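# Flip a two-colored block end over end and restand it

## Task

A wooden block rests on one long narrow side on the table with its black face on top; one end is green and the other yellow. Lift it, rotate it end over end (within one hand or by passing it between hands), and set it back on the same spot with the black face underneath and the green end now where the yellow end used to be. It fails if any arm part other than a hand contacts the block, if anything besides a hand touches it while it is noticeably tilted or displaced from its spot, if it is released with any part more than a few millimeters above the table (unless one end has already sat on the table briefly), or if it slips more than a few millimeters in the grip while being lowered. The final placement must stay put without the robot holding it. Finish by releasing it and moving the hands away.

## Robot and tools

Robot: two arms, left_arm and right_arm, facing each other across the table; left_arm's base is on the +y side. The names do not match image sides. Each arm ends in an identical five-finger right hand, so hand numbers and axes mean the same on both.

Scene frame: origin on the table surface halfway between the arm bases, z = 0 at the tabletop, +z up. Result lines give each hand point's position (m), orientation as quaternion wxyz, and linear/angular velocities in this frame. Printed positions may be slightly off, more so at long reach.

Hand point: a spot 0.05 m in front of the palm where the index pad meets the thumb tip in a pinch. Its +z runs along straightened fingers (fingertips reach 0.06-0.07 m past it), +y points out of the palm, +x crosses the palm toward the little finger. A rigid bracket on the little-finger side of the wrist protrudes 0.03 m beyond the point in +y and 0.11 m across; it can collide with things.

Row layout (used by execute_actions and move): 28 numbers, each in [-1, 1]. First left_arm dx, dy, dz, rx, ry, rz, then left_gripper little, ring, middle, index, thumb_bend, thumb_turn, force_limit, speed; then the same 14 for right_arm/right_gripper. Always send all 28 even if one arm is idle. Optionally 12 more numbers in [0, 1] follow: joint stiffness scales, six for left_arm then six for right_arm in Joint positions order; they persist until changed.

dx..rz are an offset (not a pose) from the hand point's measured pose at the start of the action (for a call's first action, the last reported pose), expressed in the hand point's own axes. 1.0 equals 0.6 m of travel or 180 degrees; rx, ry, rz form a single rotation vector. Every row in an action is relative to that same start, not to the previous row. Per control step the command is clipped to 100 mm and 16 degrees from the current pose, so big offsets may need several actions; afterwards the arm drifts at most to its last clipped pose. Motion lags commands by about 0.17 s.

Hand numbers are absolute targets, not offsets. Fingers: +1 straight, -1 fully curled. thumb_bend: +1 straight, -1 fully bent. thumb_turn: +1 beside the palm, -1 opposed in front of it. Pinch: index about -0.22, thumb_bend -0.75, thumb_turn -0.57. force_limit maps -1..+1 to roughly 0..10 N fingertip force (0..15 N for thumb motors); it only stops closing. speed maps -1..+1 from nearly still to full (0.6 s for full travel); use -0.9 or slower for gentle grips. A power wrap (thumb opposed, turned before reaching) fits objects 0.035-0.08 m thick, lying across the palm on the wrist side of the point. There is no 'no change' value: to keep a hand as is, resend its last eight numbers, or before any, its hand_measured six plus hand_force_limit and hand_speed.

execute_actions(actions): list of actions; each action is up to 15 rows, one per 1/30 s step, last row held to fill 15 steps. Empty list just returns state and images.

move(target, speed, stop_force, blocking): target is one row as above, offsets from the last reported pose; each hand point goes straight there, both paths finishing together, over 0.5-10 s. speed is m/s, 0.002-0.5 (default 0.25); rotation up to twice that in rad/s. Paths ignore obstacles and the other arm, and may overshoot speed near full reach. stop_force (N, 9-40, shared by both arms) ends an arm's path when its wrist sensor feels that much extra push against travel; the arm then backs to its position 2 steps earlier. Use it only with slow, non-rotating moves, not for leaving a surface, and not before 0.2 s of scene time. blocking=false returns after 0.5 s; cannot combine with stop_force; poll with wait(0). The move: line reports the ending per arm (done, off_target, moving, held, contact, fault) and limits (paced = clipped, held = steps blocked).

wait(seconds 0-10): arms hold their last command. stop(): brakes a running move. zoom_image(camera, region [x0,y0,x1,y1], at most 504x504): closer look at cam_high (896x504), cam_left_wrist or cam_right_wrist (504x504 fisheye). show_instructions(): reference images. finished_scene(scene): ends the scene irreversibly; call only after releasing and withdrawing.

Result lines: hand_measured, hand_stopped_by (moving, target, force, stalled, fault), hand_load_n (positive = finger pushed open; near zero means grip lost), hand_force_limit, hand_speed, Hand target, Joint positions, joint torques, Wrist force/torque (end effector axes, saturate near 50 N, noisy with offsets), 'pose unreachable' (clearance check altered a command), MOTOR HOT warnings.

Avoid: arms colliding or pressing on each other; pressing into the table past contact with stiff arms (torque fault or 150 N force fault freezes the arm 10 s); knocking anything off the table; dropping, slipping or slamming the block; letting an arm (not a hand) touch the block; long loaded holds that overheat motors.

Each tool is called after "Request:" as name([rows], argument=value, ...), one row to a line, values as JSON.

## Session

Request:
execute_actions(actions=[])

Scene clock: 0.00 s.
left_arm: end_effector_position=(+0.3204, +0.5108, +0.4751) hand_measured=(+1.000, +1.000, +1.000, +1.000, +1.000, +1.000) hand_load_n=(+0.0, +0.0, +0.0, +0.0, +0.0, +0.0) hand_stopped_by=(target, target, target, target, target, target) hand_force_limit=0.00 hand_speed=-0.80 end_effector_quat_wxyz=(-0.010, +0.305, +0.952, +0.013) end_effector_velocity=(+0.000, -0.000, -0.000) end_effector_angular_velocity=(-0.000, -0.000, -0.002) | right_arm: end_effector_position=(+0.0603, -0.2404, +0.4852) hand_measured=(+1.000, +1.000, +1.000, +1.000, +1.000, +1.000) hand_load_n=(+0.0, +0.0, +0.0, +0.0, +0.0, +0.0) hand_stopped_by=(target, target, target, target, target, target) hand_force_limit=0.00 hand_speed=-0.80 end_effector_quat_wxyz=(-0.006, -0.377, +0.926, +0.004) end_effector_velocity=(+0.000, +0.000, -0.000) end_effector_angular_velocity=(-0.000, -0.001, +0.001)
Joint positions: left_arm=[ 0.53  -1.696  1.337  1.961  1.562 -1.882] | right_arm=[-1.169 -1.709  1.316  1.976  1.562 -1.869]
Joint velocities: left_arm=[-0.001  0.    -0.    -0.001  0.     0.001] | right_arm=[ 0.001  0.     0.    -0.001  0.     0.   ]
Joint torques (N m, as the arm reports them, + toward a larger angle): no reading
Wrist force (N, on the end effector, along its own x y z axes, offset not removed): no reading
Wrist torque (N m, same axes, about the end effector's origin, offset not removed): no reading
Hand target (left_arm): +0.320, +0.511, +0.475; -0.010, +0.305, +0.952, +0.013
Hand target (right_arm): +0.060, -0.240, +0.485; -0.006, -0.377, +0.926, +0.004
Joint stiffness scale: left_arm=[1. 1. 1. 1. 1. 1.] | right_arm=[1. 1. 1. 1. 1. 1.]

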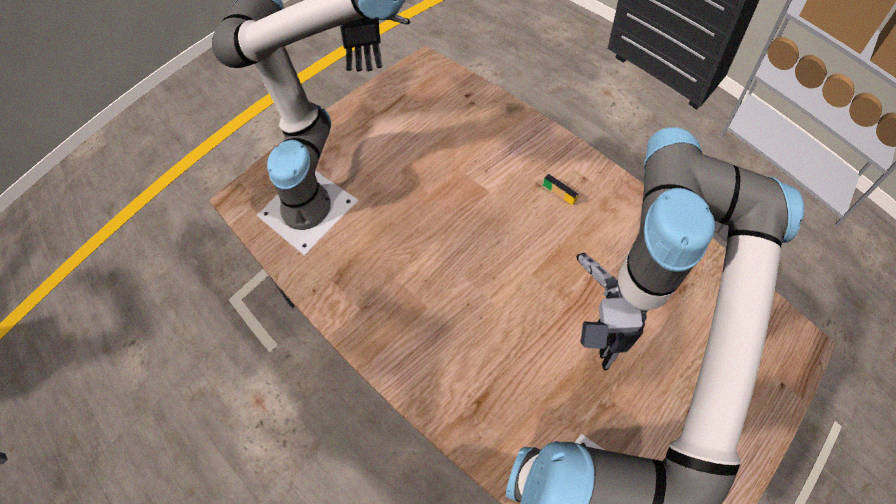

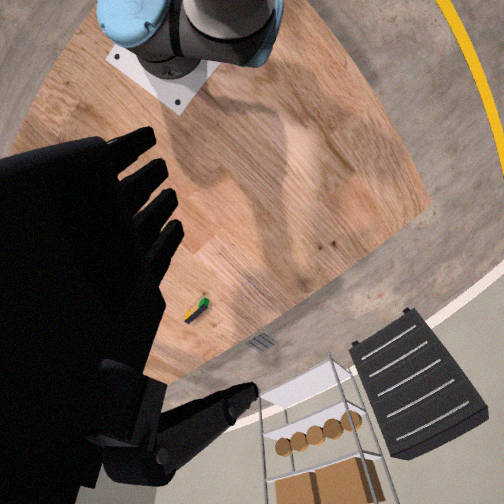

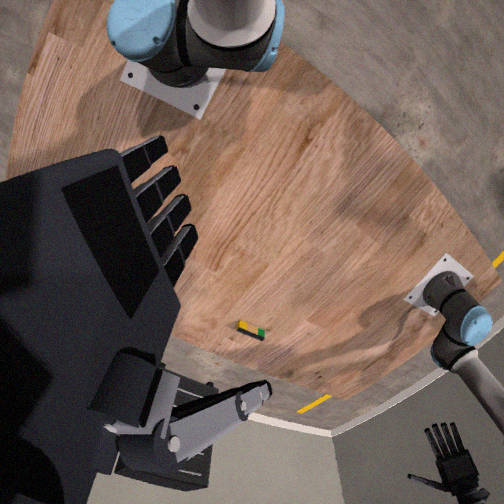

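Request:
zoom_image(camera="cam_high", region=[520, 160, 600, 220])

Request:
zoom_image(camera="cam_right_wrist", region=[220, 300, 290, 360])

Request:
zoom_image(camera="cam_left_wrist", region=[165, 280, 235, 340])

Region (520, 160, 600, 220) of cam_high's 896x504 image, scaled by 6.300, with more detail than that image has; it fills the top 378 rows of this view, and the rest is white.

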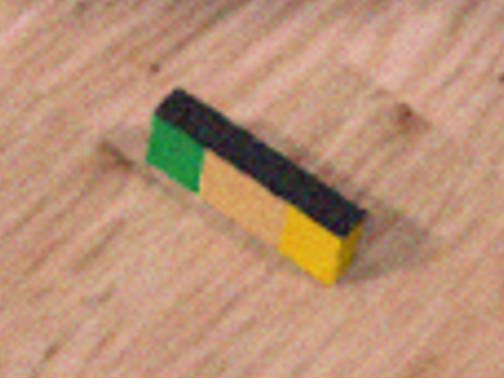

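Region (220, 300, 290, 360) of cam_right_wrist's 504x504 image, scaled by 7.200, with more detail than that image has; it fills the top 432 rows of this view, and the rest is white.

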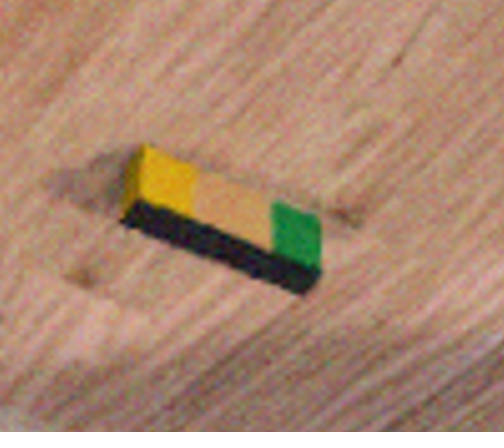

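Region (165, 280, 235, 340) of cam_left_wrist's 504x504 image, scaled by 7.200, with more detail than that image has; it fills the top 432 rows of this view, and the rest is white.

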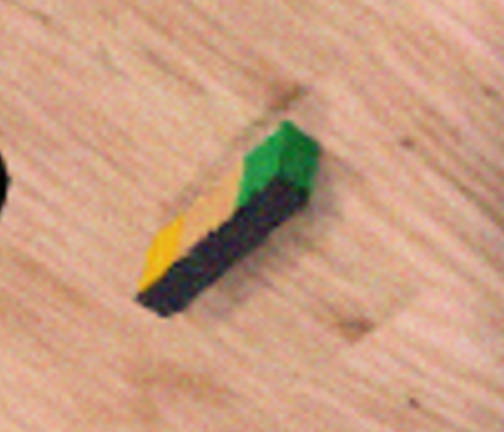

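Request:
move(target=[-0.3637,-0.2288,0.1944,0.2916,-0.1583,-0.4400,1,1,0.4,0.4,-0.75,-1,0,0,-0.9134,-0.2071,0.6734,0.3681,-0.1679,-0.2384,1,1,0.4,0.4,-0.75,-1,0,0], speed=0.45)

Scene clock: 122.80 s.
left_arm: end_effector_position=(+0.4181, +0.2760, +0.3507) hand_measured=(+1.000, +1.000, +0.400, +0.400, -0.750, -1.000) hand_load_n=(+0.0, +0.0, +0.0, +0.0, +0.0, +0.0) hand_stopped_by=(target, target, target, target, target, target) hand_force_limit=0.00 hand_speed=0.00 end_effector_quat_wxyz=(-0.087, +0.383, -0.810, +0.436) end_effector_velocity=(+0.001, -0.001, -0.000) end_effector_angular_velocity=(+0.001, -0.004, +0.003) | right_arm: end_effector_position=(+0.5319, +0.0562, +0.0747) hand_measured=(+1.000, +1.000, +0.400, +0.400, -0.750, -1.000) hand_load_n=(+0.0, +0.0, +0.0, +0.0, +0.0, +0.0) hand_stopped_by=(target, target, target, target, target, target) hand_force_limit=0.00 hand_speed=0.00 end_effector_quat_wxyz=(+0.419, -0.598, +0.560, -0.392) end_effector_velocity=(+0.002, +0.003, +0.001) end_effector_angular_velocity=(+0.006, -0.010, +0.009)
Joint positions: left_arm=[ 0.504 -1.636  1.515  0.77   1.552 -3.402] | right_arm=[-0.876 -0.771  1.169  0.047  2.222 -2.86 ]
Joint velocities: left_arm=[-0.004  0.     0.001 -0.003 -0.008 -0.001] | right_arm=[-0.001 -0.002  0.004 -0.019 -0.008 -0.008]
Joint torques (N m, as the arm reports them, + toward a larger angle): left_arm=[ -3.9  -18.05 -18.12  -0.14  -0.17   0.15] | right_arm=[  0.99 -53.48 -15.14  -0.15  -0.05  -0.33]
Wrist force (N, on the end effector, along its own x y z axes, offset not removed): left_arm=[-0.1 0.1 -0.2] | right_arm=[0.1 3.4 -1.4]
Wrist torque (N m, same axes, about the end effector's origin, offset not removed): left_arm=[0.03 0.09 -0.18] | right_arm=[0.57 0.15 0.22]
Hand target (left_arm): +0.417, +0.276, +0.350; +0.087, -0.383, +0.810, -0.436
Hand target (right_arm): +0.533, +0.054, +0.075; -0.418, +0.598, -0.560, +0.392
Off the commanded pose (left_arm): 0.001 m, 0 deg.
Off the commanded pose (right_arm): 0.003 m, 0 deg.
Joint stiffness scale: left_arm=[1. 1. 1. 1. 1. 1.] | right_arm=[1. 1. 1. 1. 1. 1.]
move: done

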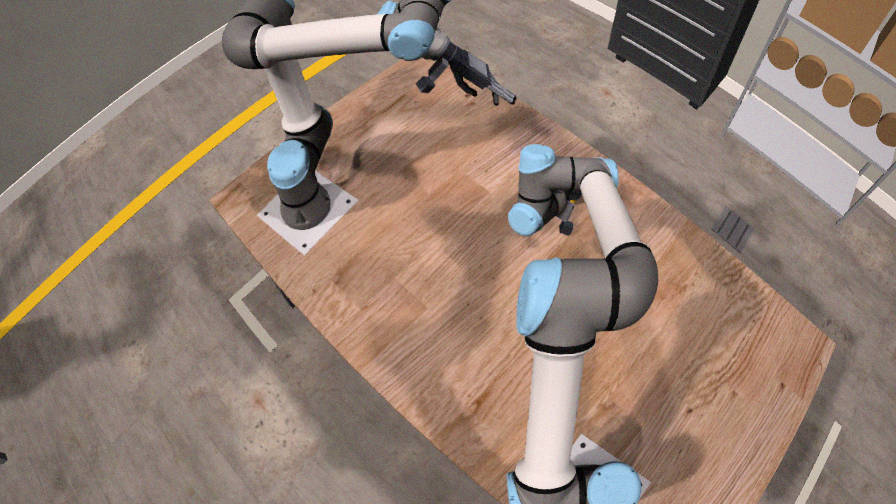

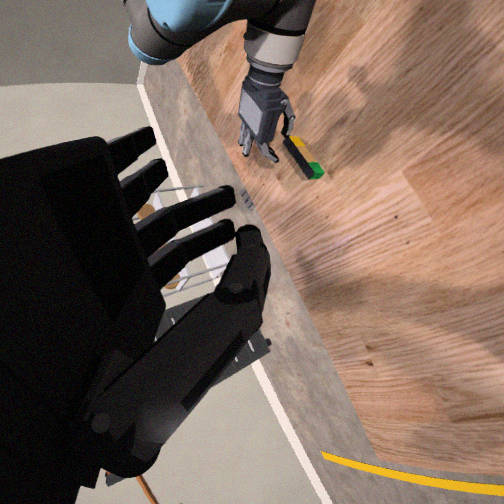

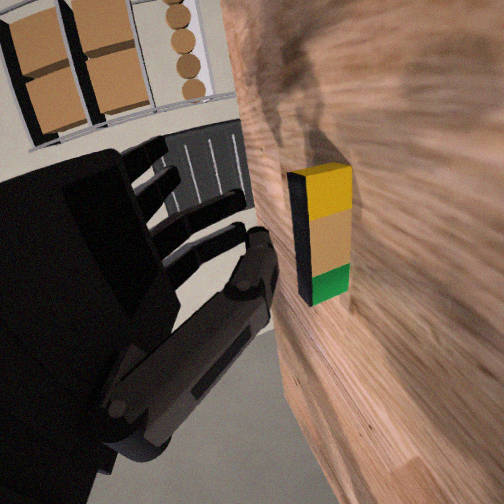

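Request:
execute_actions(actions=[])

Scene clock: 138.67 s.
left_arm: end_effector_position=(+0.4182, +0.2760, +0.3508) hand_measured=(+1.000, +1.000, +0.400, +0.400, -0.750, -1.000) hand_load_n=(+0.0, +0.0, +0.0, +0.0, +0.0, +0.0) hand_stopped_by=(target, target, target, target, target, target) hand_force_limit=0.00 hand_speed=0.00 end_effector_quat_wxyz=(-0.087, +0.383, -0.809, +0.436) end_effector_velocity=(+0.000, +0.001, -0.000) end_effector_angular_velocity=(+0.001, +0.001, +0.001) | right_arm: end_effector_position=(+0.5321, +0.0565, +0.0749) hand_measured=(+1.000, +1.000, +0.400, +0.400, -0.750, -1.000) hand_load_n=(+0.0, +0.0, +0.0, +0.0, +0.0, +0.0) hand_stopped_by=(target, target, target, target, target, target) hand_force_limit=0.00 hand_speed=0.00 end_effector_quat_wxyz=(+0.419, -0.598, +0.560, -0.392) end_effector_velocity=(-0.000, -0.000, -0.002) end_effector_angular_velocity=(-0.002, +0.002, +0.001)
Joint positions: left_arm=[ 0.504 -1.636  1.515  0.77   1.551 -3.402] | right_arm=[-0.877 -0.772  1.169  0.045  2.221 -2.861]
Joint velocities: left_arm=[ 0.001  0.    -0.     0.001 -0.    -0.   ] | right_arm=[-0.     0.002  0.     0.001 -0.001 -0.   ]
Joint torques (N m, as the arm reports them, + toward a larger angle): left_arm=[ -3.75 -18.13 -17.05   0.    -0.38  -0.28] | right_arm=[ -1.9  -54.29 -15.11  -0.48  -0.03  -0.38]
Wrist force (N, on the end effector, along its own x y z axes, offset not removed): left_arm=[-1.9 0.1 -0.3] | right_arm=[-0.5 5.9 -1.0]
Wrist torque (N m, same axes, about the end effector's origin, offset not removed): left_arm=[0.03 0.34 -0.22] | right_arm=[1.03 -0.01 0.23]
Hand target (left_arm): +0.417, +0.276, +0.350; +0.087, -0.383, +0.810, -0.436
Hand target (right_arm): +0.533, +0.054, +0.075; -0.418, +0.598, -0.560, +0.392
Off the commanded pose (left_arm): 0.001 m, 0 deg.
Off the commanded pose (right_arm): 0.003 m, 0 deg.
Joint stiffness scale: left_arm=[1. 1. 1. 1. 1. 1.] | right_arm=[1. 1. 1. 1. 1. 1.]

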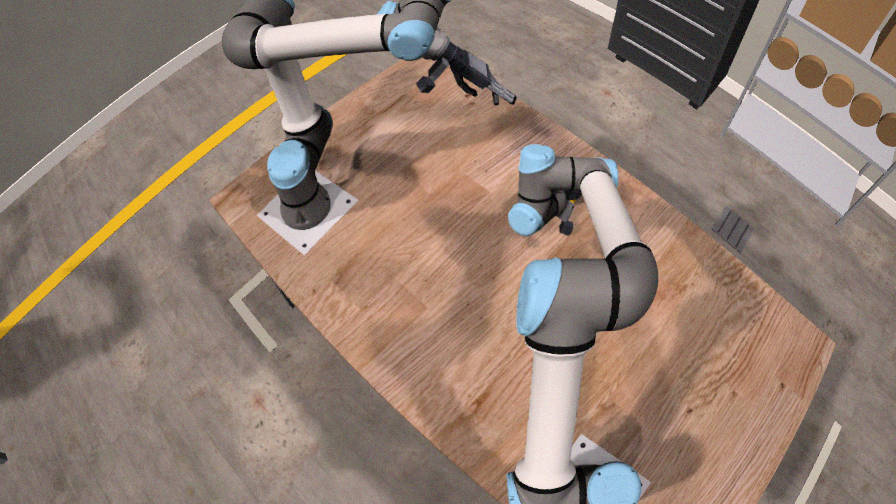

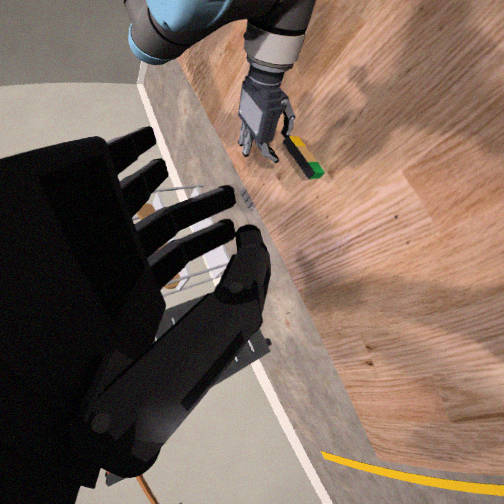

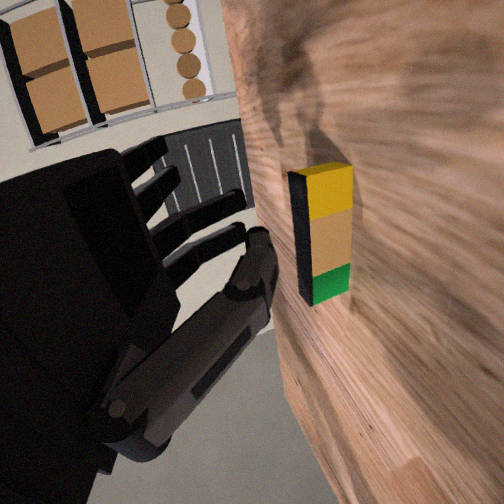

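Request:
zoom_image(camera="cam_right_wrist", region=[200, 130, 400, 330])

Region (200, 130, 400, 330) of cam_right_wrist's 504x504 image, scaled by 2.520, with more detail than that image has.

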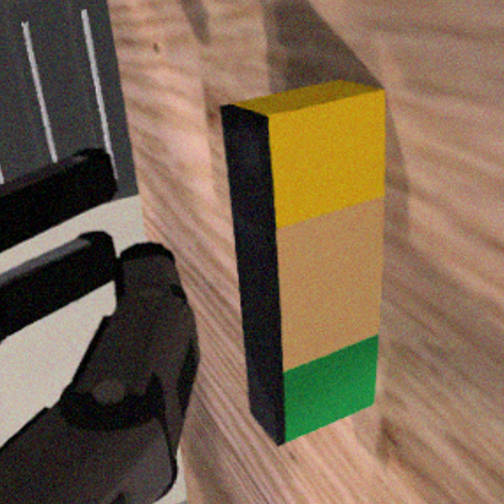

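Request:
move(target=[0,0,0,0,0,0,1,1,0.4,0.4,-0.75,-1,0,0,-0.0033,0.0783,0.0285,0,0,0,1,1,0.4,0.4,-0.75,-1,0,0], speed=0.1)

Scene clock: 236.33 s.
left_arm: end_effector_position=(+0.4182, +0.2760, +0.3508) hand_measured=(+1.000, +1.000, +0.400, +0.400, -0.750, -1.000) hand_load_n=(+0.0, +0.0, +0.0, +0.0, +0.0, +0.0) hand_stopped_by=(target, target, target, target, target, target) hand_force_limit=0.00 hand_speed=0.00 end_effector_quat_wxyz=(-0.087, +0.383, -0.809, +0.436) end_effector_velocity=(-0.000, -0.000, -0.000) end_effector_angular_velocity=(+0.001, +0.000, -0.001) | right_arm: end_effector_position=(+0.5339, +0.0579, +0.0270) hand_measured=(+1.000, +1.000, +0.400, +0.400, -0.750, -1.000) hand_load_n=(+0.0, +0.0, +0.0, +0.0, +0.0, +0.0) hand_stopped_by=(target, target, target, target, target, target) hand_force_limit=0.00 hand_speed=0.00 end_effector_quat_wxyz=(+0.420, -0.597, +0.560, -0.392) end_effector_velocity=(+0.001, +0.002, +0.003) end_effector_angular_velocity=(+0.007, -0.007, +0.001)
Joint positions: left_arm=[ 0.504 -1.636  1.515  0.77   1.551 -3.402] | right_arm=[-0.877 -0.715  1.198 -0.042  2.222 -2.86 ]
Joint velocities: left_arm=[-0.001 -0.     0.     0.001 -0.     0.001] | right_arm=[ 0.    -0.002  0.    -0.008 -0.    -0.   ]
Joint torques (N m, as the arm reports them, + toward a larger angle): left_arm=[ -0.28 -16.96 -20.43   0.38  -0.05   0.12] | right_arm=[  3.27 -51.93 -15.44  -0.14   1.05   0.2 ]
Wrist force (N, on the end effector, along its own x y z axes, offset not removed): left_arm=[-0.7 0.8 -2.0] | right_arm=[-0.3 1.0 -2.2]
Wrist torque (N m, same axes, about the end effector's origin, offset not removed): left_arm=[0.22 0.19 -0.08] | right_arm=[0.44 0.12 -0.11]
Hand target (left_arm): +0.418, +0.276, +0.351; +0.087, -0.383, +0.809, -0.436
Hand target (right_arm): +0.532, +0.058, +0.025; -0.419, +0.598, -0.560, +0.392
Off the commanded pose (left_arm): 0.000 m, 0 deg.
Off the commanded pose (right_arm): 0.003 m, 0 deg.
Joint stiffness scale: left_arm=[1. 1. 1. 1. 1. 1.] | right_arm=[1. 1. 1. 1. 1. 1.]
move: done

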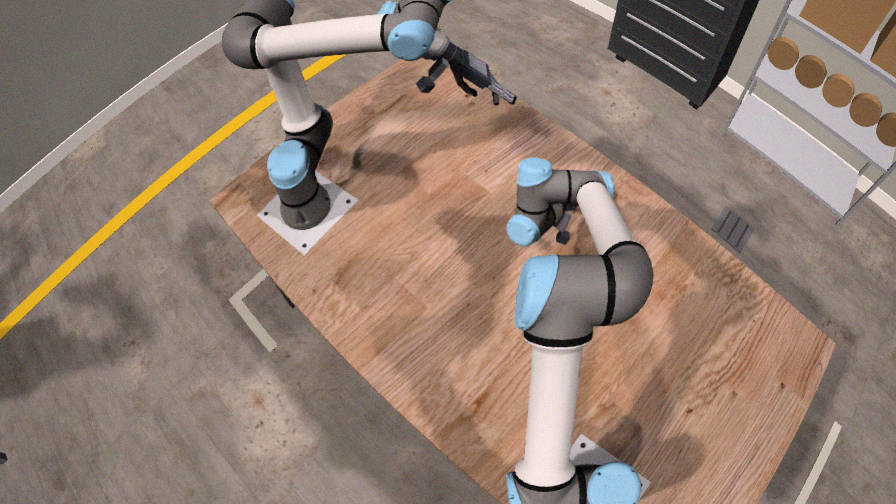

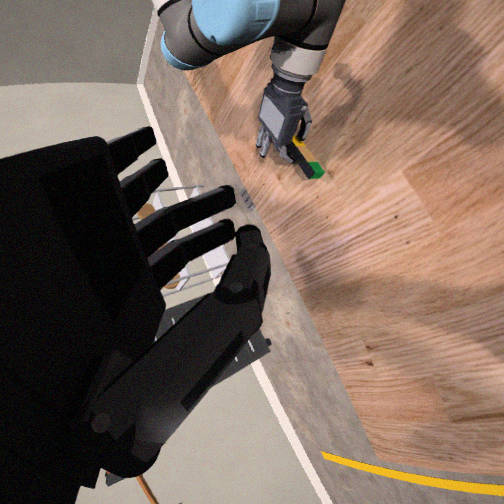

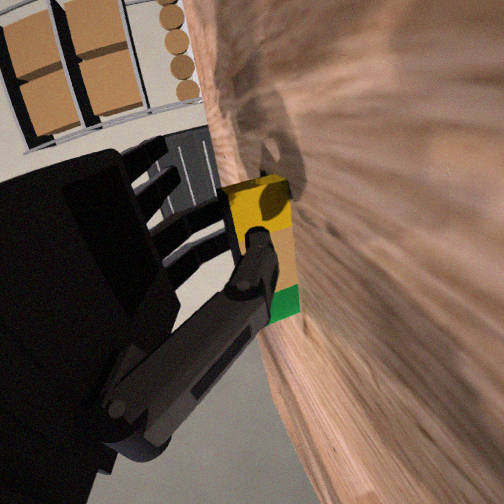

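Request:
zoom_image(camera="cam_right_wrist", region=[200, 150, 400, 350])

Region (200, 150, 400, 350) of cam_right_wrist's 504x504 image, scaled by 2.520, with more detail than that image has.

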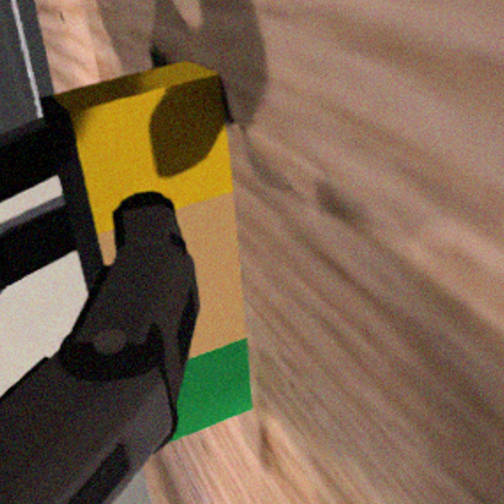

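Request:
move(target=[0,0,0,0,0,0,1,1,0.4,0.4,-0.75,-1,0,0,-0.0033,0.0015,0.0227,0,0,0,1,1,0.2,0.2,-0.75,-1,0,-0.7], speed=0.03)

Request:
zoom_image(camera="cam_right_wrist", region=[200, 150, 400, 350])

Scene clock: 253.17 s.
left_arm: end_effector_position=(+0.4182, +0.2760, +0.3508) hand_measured=(+1.000, +1.000, +0.400, +0.400, -0.750, -1.000) hand_load_n=(+0.0, +0.0, +0.0, +0.0, +0.0, +0.0) hand_stopped_by=(target, target, target, target, target, target) hand_force_limit=0.00 hand_speed=0.00 end_effector_quat_wxyz=(-0.087, +0.383, -0.809, +0.436) end_effector_velocity=(-0.001, -0.000, -0.000) end_effector_angular_velocity=(+0.001, +0.001, -0.001) | right_arm: end_effector_position=(+0.5439, +0.0612, +0.0214) hand_measured=(+1.000, +1.000, +0.200, +0.200, -0.750, -1.000) hand_load_n=(+0.0, +0.0, +0.0, +0.0, +0.0, +0.0) hand_stopped_by=(target, target, target, target, target, target) hand_force_limit=0.00 hand_speed=-0.70 end_effector_quat_wxyz=(+0.420, -0.597, +0.560, -0.392) end_effector_velocity=(+0.002, +0.001, +0.003) end_effector_angular_velocity=(+0.002, -0.002, +0.000)
Joint positions: left_arm=[ 0.504 -1.636  1.515  0.77   1.551 -3.402] | right_arm=[-0.884 -0.69   1.166 -0.037  2.214 -2.865]
Joint velocities: left_arm=[-0.001  0.    -0.     0.002 -0.    -0.   ] | right_arm=[-0.001 -0.001 -0.005  0.002 -0.001 -0.001]
Joint torques (N m, as the arm reports them, + toward a larger angle): left_arm=[ -0.6  -16.88 -20.85   0.43   0.19   0.04] | right_arm=[ -1.3  -51.85 -21.44   0.76  -0.03  -0.55]
Wrist force (N, on the end effector, along its own x y z axes, offset not removed): left_arm=[-0.4 0.4 0.7] | right_arm=[2.8 2.3 -1.7]
Wrist torque (N m, same axes, about the end effector's origin, offset not removed): left_arm=[0.03 0.04 -0.16] | right_arm=[0.48 -0.38 0.25]
Hand target (left_arm): +0.418, +0.276, +0.351; +0.087, -0.383, +0.809, -0.436
Hand target (right_arm): +0.546, +0.061, +0.022; -0.420, +0.597, -0.560, +0.392
Off the commanded pose (left_arm): 0.000 m, 0 deg.
Off the commanded pose (right_arm): 0.002 m, 0 deg.
Joint stiffness scale: left_arm=[1. 1. 1. 1. 1. 1.] | right_arm=[1. 1. 1. 1. 1. 1.]
move: done

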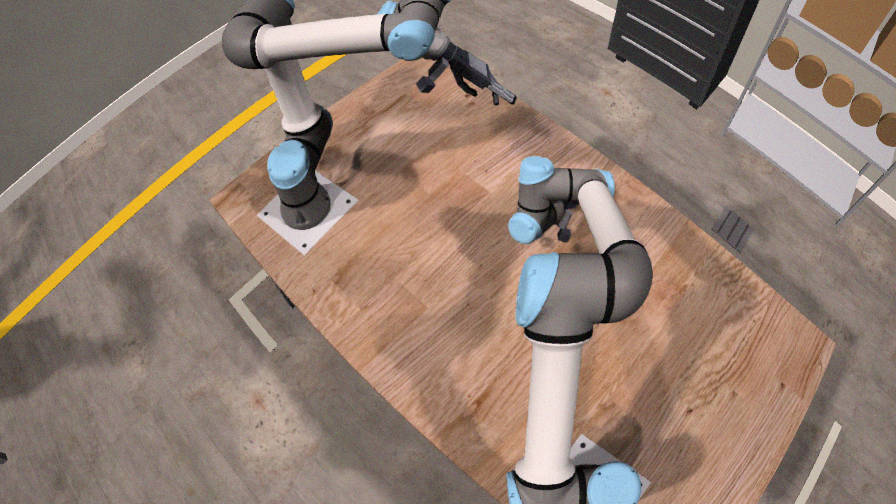

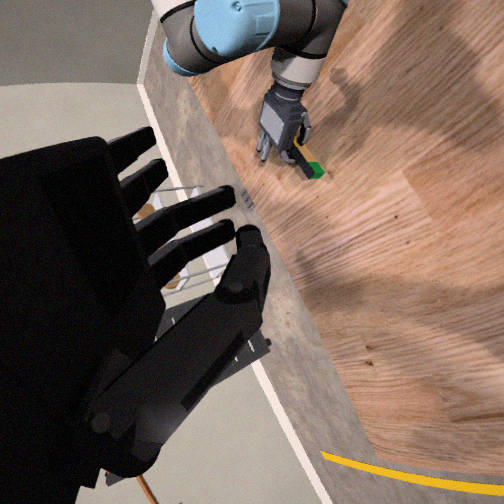

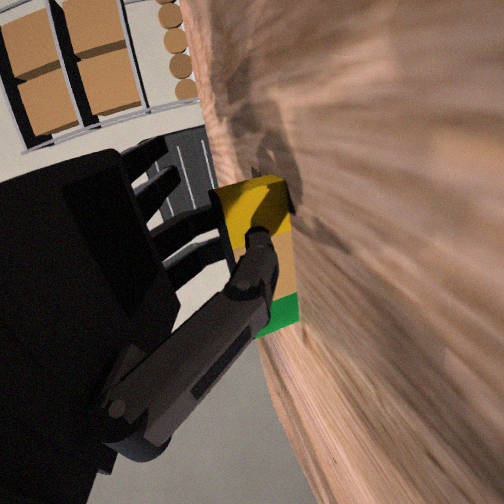

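Region (200, 150, 400, 350) of cam_right_wrist's 504x504 image, scaled by 2.520, with more detail than that image has.

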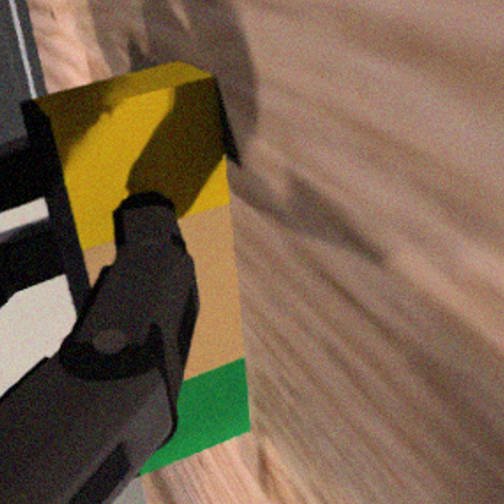

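Request:
execute_actions([
  [[0,0,0,0,0,0,1,1,0.4,0.4,-0.75,-1,0,0,0,-0.0022,0.0023,0,0,0,1,1,0.15,0.15,-0.75,-1,0,-0.7],[0,0,0,0,0,0,1,1,0.4,0.4,-0.75,-1,0,0,0,-0.0044,0.0046,0,0,0,1,1,0.15,0.15,-0.75,-1,0,-0.7],[0,0,0,0,0,0,1,1,0.4,0.4,-0.75,-1,0,0,0,-0.0044,0.0046,0,0,0,1,1,0.15,0.15,-0.75,-1,0,-0.7],[0,0,0,0,0,0,1,1,0.4,0.4,-0.75,-1,0,0,0,-0.0044,0.0046,0,0,0,1,1,0.15,0.15,-0.75,-1,0,-0.7],[0,0,0,0,0,0,1,1,0.4,0.4,-0.75,-1,0,0,0,-0.0044,0.0046,0,0,0,1,1,0.15,0.15,-0.75,-1,0,-0.7],[0,0,0,0,0,0,1,1,0.4,0.4,-0.75,-1,0,0,0,-0.0044,0.0046,0,0,0,1,1,-0.3,-0.3,-0.75,-1,0.2,-0.9]],
  [[0,0,0,0,0,0,1,1,0.4,0.4,-0.75,-1,0,0,0,0,0,0,0,0,1,1,-0.3,-0.3,-0.75,-1,0.2,-0.9]],
])

Scene clock: 270.13 s.
left_arm: end_effector_position=(+0.4182, +0.2760, +0.3508) hand_measured=(+1.000, +1.000, +0.400, +0.400, -0.750, -1.000) hand_load_n=(+0.0, +0.0, +0.0, +0.0, +0.0, +0.0) hand_stopped_by=(target, target, target, target, target, target) hand_force_limit=0.00 hand_speed=0.00 end_effector_quat_wxyz=(-0.087, +0.383, -0.809, +0.436) end_effector_velocity=(+0.000, -0.000, +0.000) end_effector_angular_velocity=(-0.001, -0.001, -0.000) | right_arm: end_effector_position=(+0.5449, +0.0624, +0.0231) hand_measured=(+1.000, +1.000, +0.070, +0.064, -0.750, -1.000) hand_load_n=(+0.0, +0.0, +6.0, +6.5, +1.0, -1.5) hand_stopped_by=(target, target, force, force, target, target) hand_force_limit=0.20 hand_speed=-0.90 end_effector_quat_wxyz=(+0.420, -0.598, +0.559, -0.391) end_effector_velocity=(+0.000, -0.001, -0.001) end_effector_angular_velocity=(-0.001, +0.001, -0.001)
Joint positions: left_arm=[ 0.504 -1.636  1.515  0.77   1.551 -3.402] | right_arm=[-0.885 -0.689  1.159 -0.032  2.212 -2.866]
Joint velocities: left_arm=[-0.     0.    -0.    -0.001  0.     0.   ] | right_arm=[-0.001  0.001  0.     0.001  0.     0.   ]
Joint torques (N m, as the arm reports them, + toward a larger angle): left_arm=[ -0.45 -18.13 -20.59   0.55   0.03   0.19] | right_arm=[  0.7  -53.65 -18.45  -0.09   0.59  -0.06]
Wrist force (N, on the end effector, along its own x y z axes, offset not removed): left_arm=[-1.0 -2.0 0.1] | right_arm=[-0.5 -2.1 -1.3]
Wrist torque (N m, same axes, about the end effector's origin, offset not removed): left_arm=[-0.27 0.10 -0.24] | right_arm=[0.33 0.18 -0.17]
Hand target (left_arm): +0.418, +0.276, +0.351; +0.087, -0.383, +0.809, -0.436
Hand target (right_arm): +0.545, +0.062, +0.023; -0.420, +0.598, -0.559, +0.391
Off the commanded pose (left_arm): 0.000 m, 0 deg.
Off the commanded pose (right_arm): 0.000 m, 0 deg.
Joint stiffness scale: left_arm=[1. 1. 1. 1. 1. 1.] | right_arm=[1. 1. 1. 1. 1. 1.]

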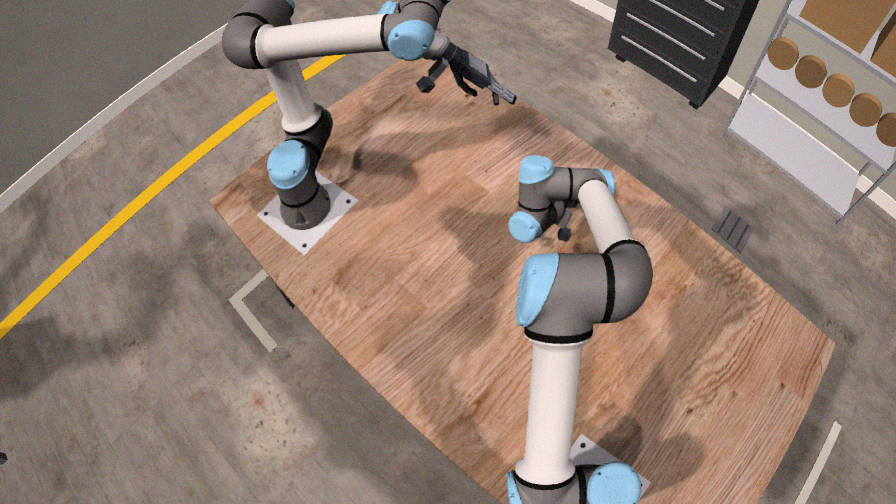

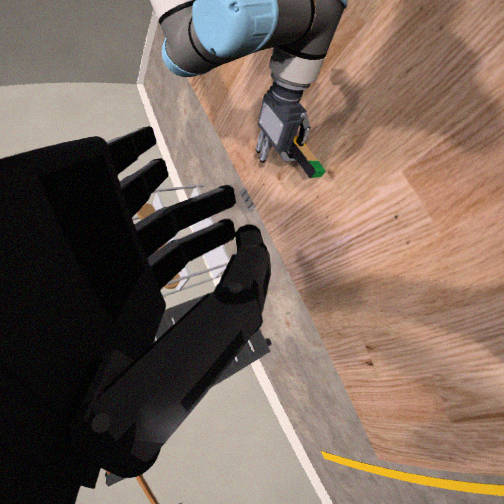

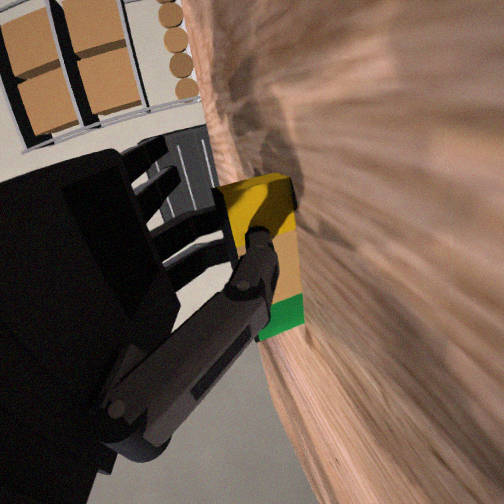

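Request:
zoom_image(camera="cam_right_wrist", region=[200, 150, 400, 350])

Region (200, 150, 400, 350) of cam_right_wrist's 504x504 image, scaled by 2.520, with more detail than that image has.

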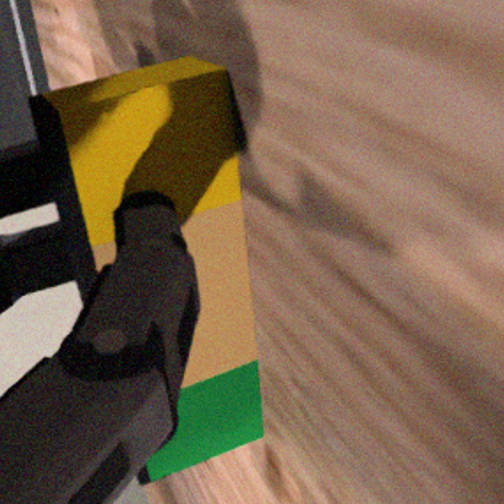

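Request:
execute_actions([
  [[0,0,0,0,0,0,1,1,0.4,0.4,-0.75,-1,0,0,0,-0.004,-0.0015,0,0,0,1,1,-0.3,-0.3,-0.75,-1,0.2,-0.9],[0,0,0,0,0,0,1,1,0.4,0.4,-0.75,-1,0,0,0,-0.009,-0.0033,0,0,0,1,1,-0.3,-0.3,-0.75,-1,0.2,-0.9],[0,0,0,0,0,0,1,1,0.4,0.4,-0.75,-1,0,0,0,-0.015,-0.0055,0,0,0,1,1,-0.3,-0.3,-0.75,-1,0.2,-0.9],[0,0,0,0,0,0,1,1,0.4,0.4,-0.75,-1,0,0,0,-0.022,-0.008,0,0,0,1,1,-0.3,-0.3,-0.75,-1,0.2,-0.9],[0,0,0,0,0,0,1,1,0.4,0.4,-0.75,-1,0,0,0,-0.029,-0.0105,0,0,0,1,1,-0.3,-0.3,-0.75,-1,0.2,-0.9],[0,0,0,0,0,0,1,1,0.4,0.4,-0.75,-1,0,0,0,-0.036,-0.013,0,0,0,1,1,-0.3,-0.3,-0.75,-1,0.2,-0.9],[0,0,0,0,0,0,1,1,0.4,0.4,-0.75,-1,0,0,0,-0.042,-0.0153,0,0,0,1,1,-0.3,-0.3,-0.75,-1,0.2,-0.9],[0,0,0,0,0,0,1,1,0.4,0.4,-0.75,-1,0,0,0,-0.047,-0.0171,0,0,0,1,1,-0.3,-0.3,-0.75,-1,0.2,-0.9]],
])

Scene clock: 300.17 s.
left_arm: end_effector_position=(+0.4182, +0.2760, +0.3508) hand_measured=(+1.000, +1.000, +0.400, +0.400, -0.750, -1.000) hand_load_n=(+0.0, +0.0, +0.0, +0.0, +0.0, +0.0) hand_stopped_by=(target, target, target, target, target, target) hand_force_limit=0.00 hand_speed=0.00 end_effector_quat_wxyz=(-0.087, +0.383, -0.809, +0.436) end_effector_velocity=(-0.001, -0.001, -0.000) end_effector_angular_velocity=(+0.001, -0.000, -0.003) | right_arm: end_effector_position=(+0.5448, +0.0623, +0.0515) hand_measured=(+1.000, +1.000, +0.070, +0.064, -0.750, -1.000) hand_load_n=(+0.0, +0.0, +6.0, +6.5, +1.0, -1.5) hand_stopped_by=(target, target, force, force, target, target) hand_force_limit=0.20 hand_speed=-0.90 end_effector_quat_wxyz=(+0.422, -0.597, +0.559, -0.391) end_effector_velocity=(+0.001, +0.001, +0.039) end_effector_angular_velocity=(+0.006, -0.006, -0.000)
Joint positions: left_arm=[ 0.504 -1.636  1.515  0.77   1.551 -3.402] | right_arm=[-0.885 -0.722  1.143  0.015  2.212 -2.866]
Joint velocities: left_arm=[-0.002 -0.    -0.     0.001  0.     0.001] | right_arm=[-0.    -0.041 -0.027  0.059  0.    -0.   ]
Joint torques (N m, as the arm reports them, + toward a larger angle): left_arm=[ -1.77 -17.48 -20.37   0.5    0.01   0.  ] | right_arm=[  1.   -51.23 -20.38   0.12   0.5   -0.06]
Wrist force (N, on the end effector, along its own x y z axes, offset not removed): left_arm=[-0.6 -1.1 -1.5] | right_arm=[-2.3 1.7 -1.6]
Wrist torque (N m, same axes, about the end effector's origin, offset not removed): left_arm=[-0.04 0.11 -0.19] | right_arm=[0.52 0.29 -0.09]
Hand target (left_arm): +0.418, +0.276, +0.351; +0.087, -0.383, +0.809, -0.436
Hand target (right_arm): +0.545, +0.062, +0.053; -0.421, +0.598, -0.559, +0.391
Off the commanded pose (left_arm): 0.000 m, 0 deg.
Off the commanded pose (right_arm): 0.002 m, 0 deg.
Joint stiffness scale: left_arm=[1. 1. 1. 1. 1. 1.] | right_arm=[1. 1. 1. 1. 1. 1.]

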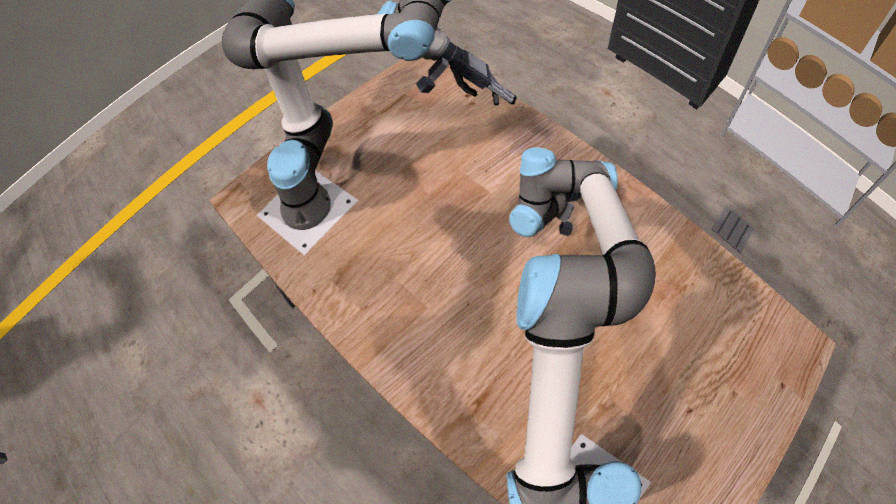

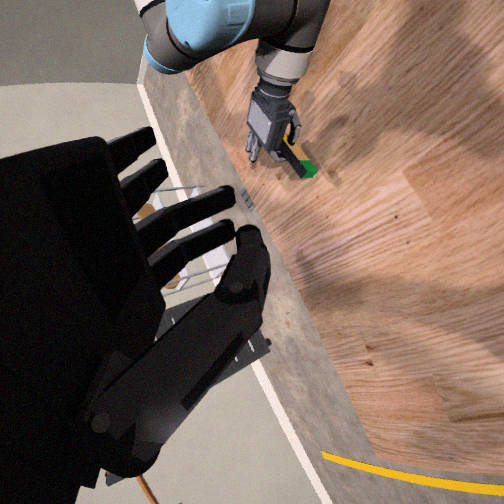

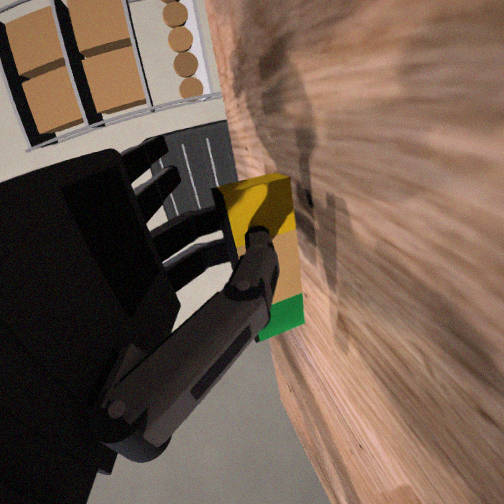

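Request:
move(target=[0.1035,-0.1368,0.3206,0.2193,0.1112,-0.4350,1,1,0.4,0.4,-0.75,-1,0,0,0.1097,-0.3322,-0.2080,0.0836,-0.0885,0.4925,1,1,-0.3,-0.3,-0.75,-1,0.2,-0.9], speed=0.4)

Scene clock: 350.83 s.
left_arm: end_effector_position=(+0.5124, +0.0838, +0.3127) hand_measured=(+1.000, +1.000, +0.400, +0.400, -0.750, -1.000) hand_load_n=(+0.0, +0.0, +0.0, +0.0, +0.0, +0.0) hand_stopped_by=(target, target, target, target, target, target) hand_force_limit=0.00 hand_speed=0.00 end_effector_quat_wxyz=(+0.215, +0.673, -0.214, +0.675) end_effector_velocity=(+0.002, +0.001, +0.001) end_effector_angular_velocity=(-0.005, -0.000, +0.010) | right_arm: end_effector_position=(+0.5012, -0.0088, +0.2808) hand_measured=(+1.000, +1.000, +0.070, +0.064, -0.750, -1.000) hand_load_n=(+0.0, +0.0, +6.0, +6.0, +1.0, -1.5) hand_stopped_by=(target, target, force, force, target, target) hand_force_limit=0.20 hand_speed=-0.90 end_effector_quat_wxyz=(+0.706, -0.028, +0.707, +0.026) end_effector_velocity=(+0.000, -0.000, -0.001) end_effector_angular_velocity=(+0.005, +0.001, -0.001)
Joint positions: left_arm=[ 0.404 -1.479  1.853 -0.377  1.132 -4.712] | right_arm=[-0.931 -1.167  1.713 -0.545  2.205 -1.573]
Joint velocities: left_arm=[-0.     0.     0.    -0.004 -0.01  -0.003] | right_arm=[-0.     0.002 -0.     0.     0.001  0.006]
Joint torques (N m, as the arm reports them, + toward a larger angle): left_arm=[ -3.82 -22.56 -17.95  -1.49  -0.38   0.26] | right_arm=[  3.32 -38.19 -18.46  -1.36   0.67   0.75]
Wrist force (N, on the end effector, along its own x y z axes, offset not removed): left_arm=[0.0 1.0 -1.6] | right_arm=[-3.1 3.4 -3.2]
Wrist torque (N m, same axes, about the end effector's origin, offset not removed): left_arm=[0.23 0.14 -0.10] | right_arm=[0.79 0.58 -0.13]
Hand target (left_arm): +0.511, +0.083, +0.310; +0.215, +0.674, -0.215, +0.673
Hand target (right_arm): +0.499, -0.008, +0.281; +0.707, -0.029, +0.707, +0.028
Off the commanded pose (left_arm): 0.003 m, 0 deg.
Off the commanded pose (right_arm): 0.002 m, 0 deg.
Joint stiffness scale: left_arm=[1. 1. 1. 1. 1. 1.] | right_arm=[1. 1. 1. 1. 1. 1.]
move: done

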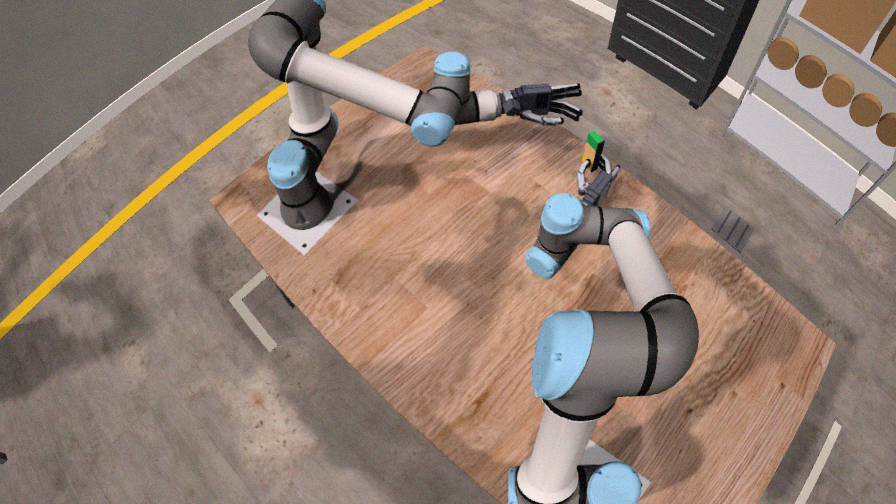

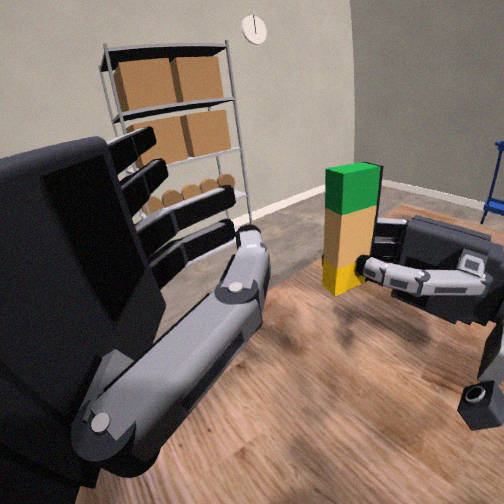

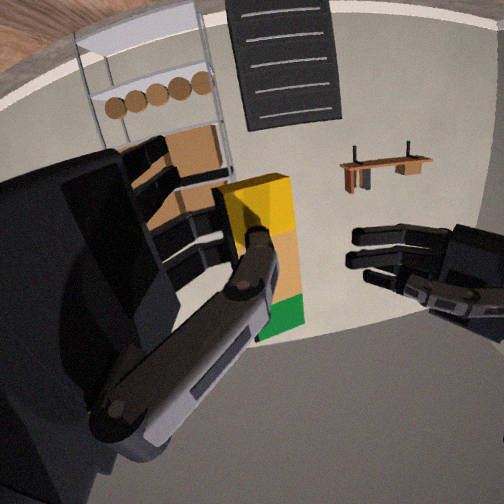

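Request:
zoom_image(camera="cam_left_wrist", region=[280, 130, 480, 330])

Region (280, 130, 480, 330) of cam_left_wrist's 504x504 image, scaled by 2.520, with more detail than that image has.

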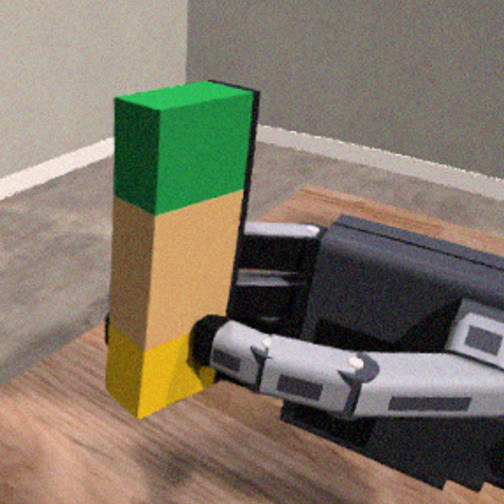

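Request:
move(target=[-0.0067,0.1307,0.0529,0,0,0,1,1,0.4,0.4,-0.75,-1,0,0,0,0,0,0,0,0,1,1,-0.3,-0.3,-0.75,-1,0.2,-0.9], speed=0.15)

Request:
zoom_image(camera="cam_left_wrist", region=[200, 150, 400, 350])

Scene clock: 399.27 s.
left_arm: end_effector_position=(+0.4931, +0.0029, +0.3085) hand_measured=(+1.000, +1.000, +0.400, +0.400, -0.750, -1.000) hand_load_n=(+0.0, +0.0, +0.0, +0.0, +0.0, +0.0) hand_stopped_by=(target, target, target, target, target, target) hand_force_limit=0.00 hand_speed=0.00 end_effector_quat_wxyz=(+0.215, +0.673, -0.214, +0.674) end_effector_velocity=(+0.001, -0.000, +0.002) end_effector_angular_velocity=(-0.002, +0.001, +0.004) | right_arm: end_effector_position=(+0.5012, -0.0088, +0.2809) hand_measured=(+1.000, +1.000, +0.070, +0.064, -0.750, -1.000) hand_load_n=(+0.0, +0.0, +6.0, +6.0, +1.0, -1.5) hand_stopped_by=(target, target, force, force, target, target) hand_force_limit=0.20 hand_speed=-0.90 end_effector_quat_wxyz=(+0.706, -0.028, +0.707, +0.027) end_effector_velocity=(+0.000, +0.000, +0.000) end_effector_angular_velocity=(+0.001, -0.001, +0.000)
Joint positions: left_arm=[ 0.28  -1.367  1.734 -0.369  1.008 -4.712] | right_arm=[-0.931 -1.167  1.713 -0.545  2.206 -1.573]
Joint velocities: left_arm=[-0.     0.    -0.004  0.004 -0.005 -0.001] | right_arm=[-0.     0.    -0.001 -0.001 -0.001 -0.   ]
Joint torques (N m, as the arm reports them, + toward a larger angle): left_arm=[ -0.81 -28.17 -23.15  -0.23   0.07   0.33] | right_arm=[  0.53 -38.08 -18.87  -1.31  -0.13  -0.25]
Wrist force (N, on the end effector, along its own x y z axes, offset not removed): left_arm=[-0.9 0.3 -1.5] | right_arm=[-2.0 -1.9 -2.1]
Wrist torque (N m, same axes, about the end effector's origin, offset not removed): left_arm=[0.10 0.17 -0.15] | right_arm=[-0.13 0.38 -0.11]
Hand target (left_arm): +0.493, +0.001, +0.309; +0.215, +0.673, -0.214, +0.675
Hand target (right_arm): +0.501, -0.009, +0.281; +0.706, -0.028, +0.707, +0.026
Off the commanded pose (left_arm): 0.002 m, 0 deg.
Off the commanded pose (right_arm): 0.000 m, 0 deg.
Joint stiffness scale: left_arm=[1. 1. 1. 1. 1. 1.] | right_arm=[1. 1. 1. 1. 1. 1.]
move: done

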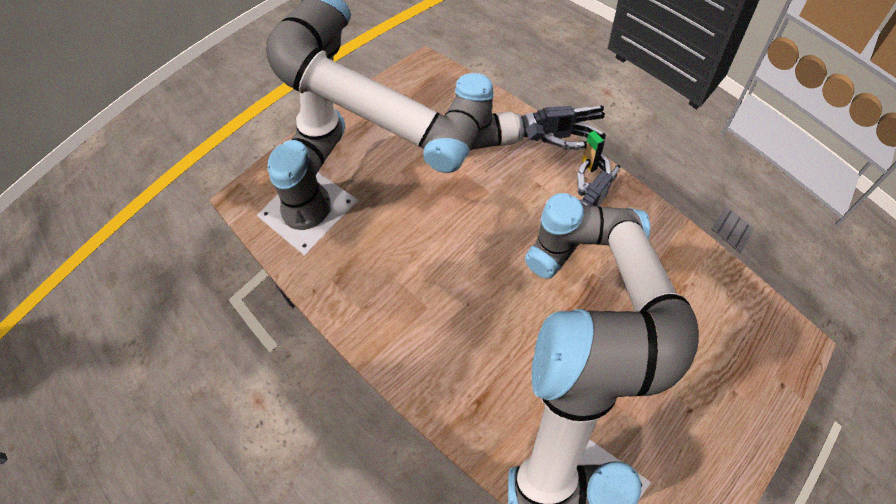

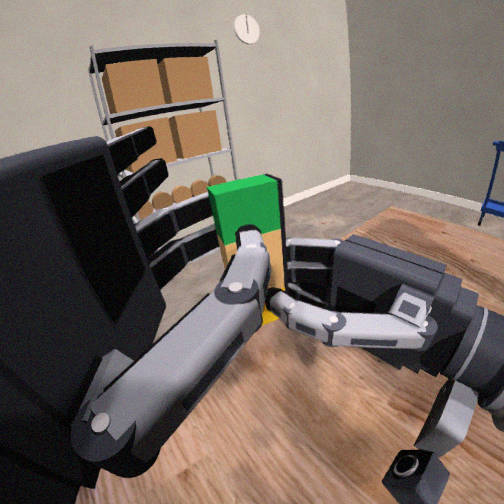

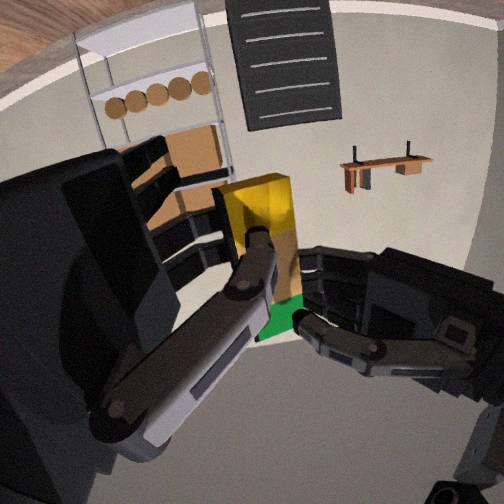

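Region (200, 150, 400, 350) of cam_left_wrist's 504x504 image, scaled by 2.520, with more detail than that image has.

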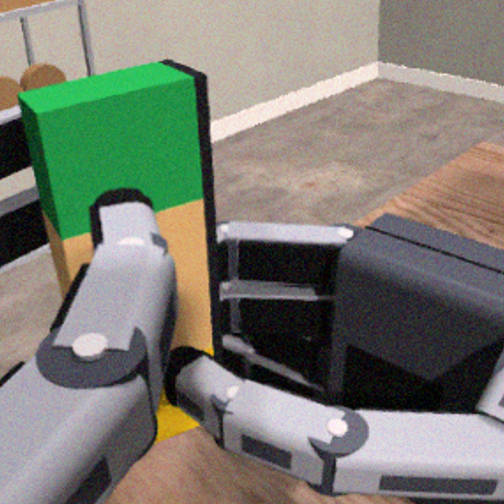

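Request:
zoom_image(camera="cam_left_wrist", region=[200, 165, 300, 265])

Request:
zoom_image(camera="cam_right_wrist", region=[230, 230, 370, 370])

Region (200, 165, 300, 265) of cam_left_wrist's 504x504 image, scaled by 5.040, with more detail than that image has.

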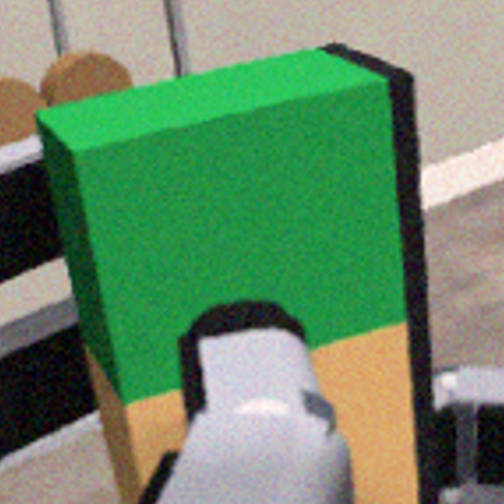

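Region (230, 230, 370, 370) of cam_right_wrist's 504x504 image, scaled by 3.600, with more detail than that image has.

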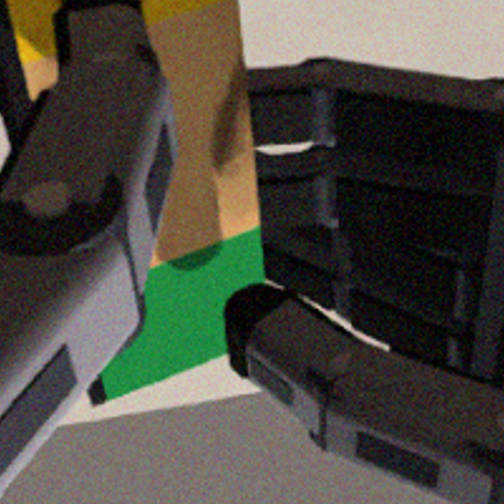

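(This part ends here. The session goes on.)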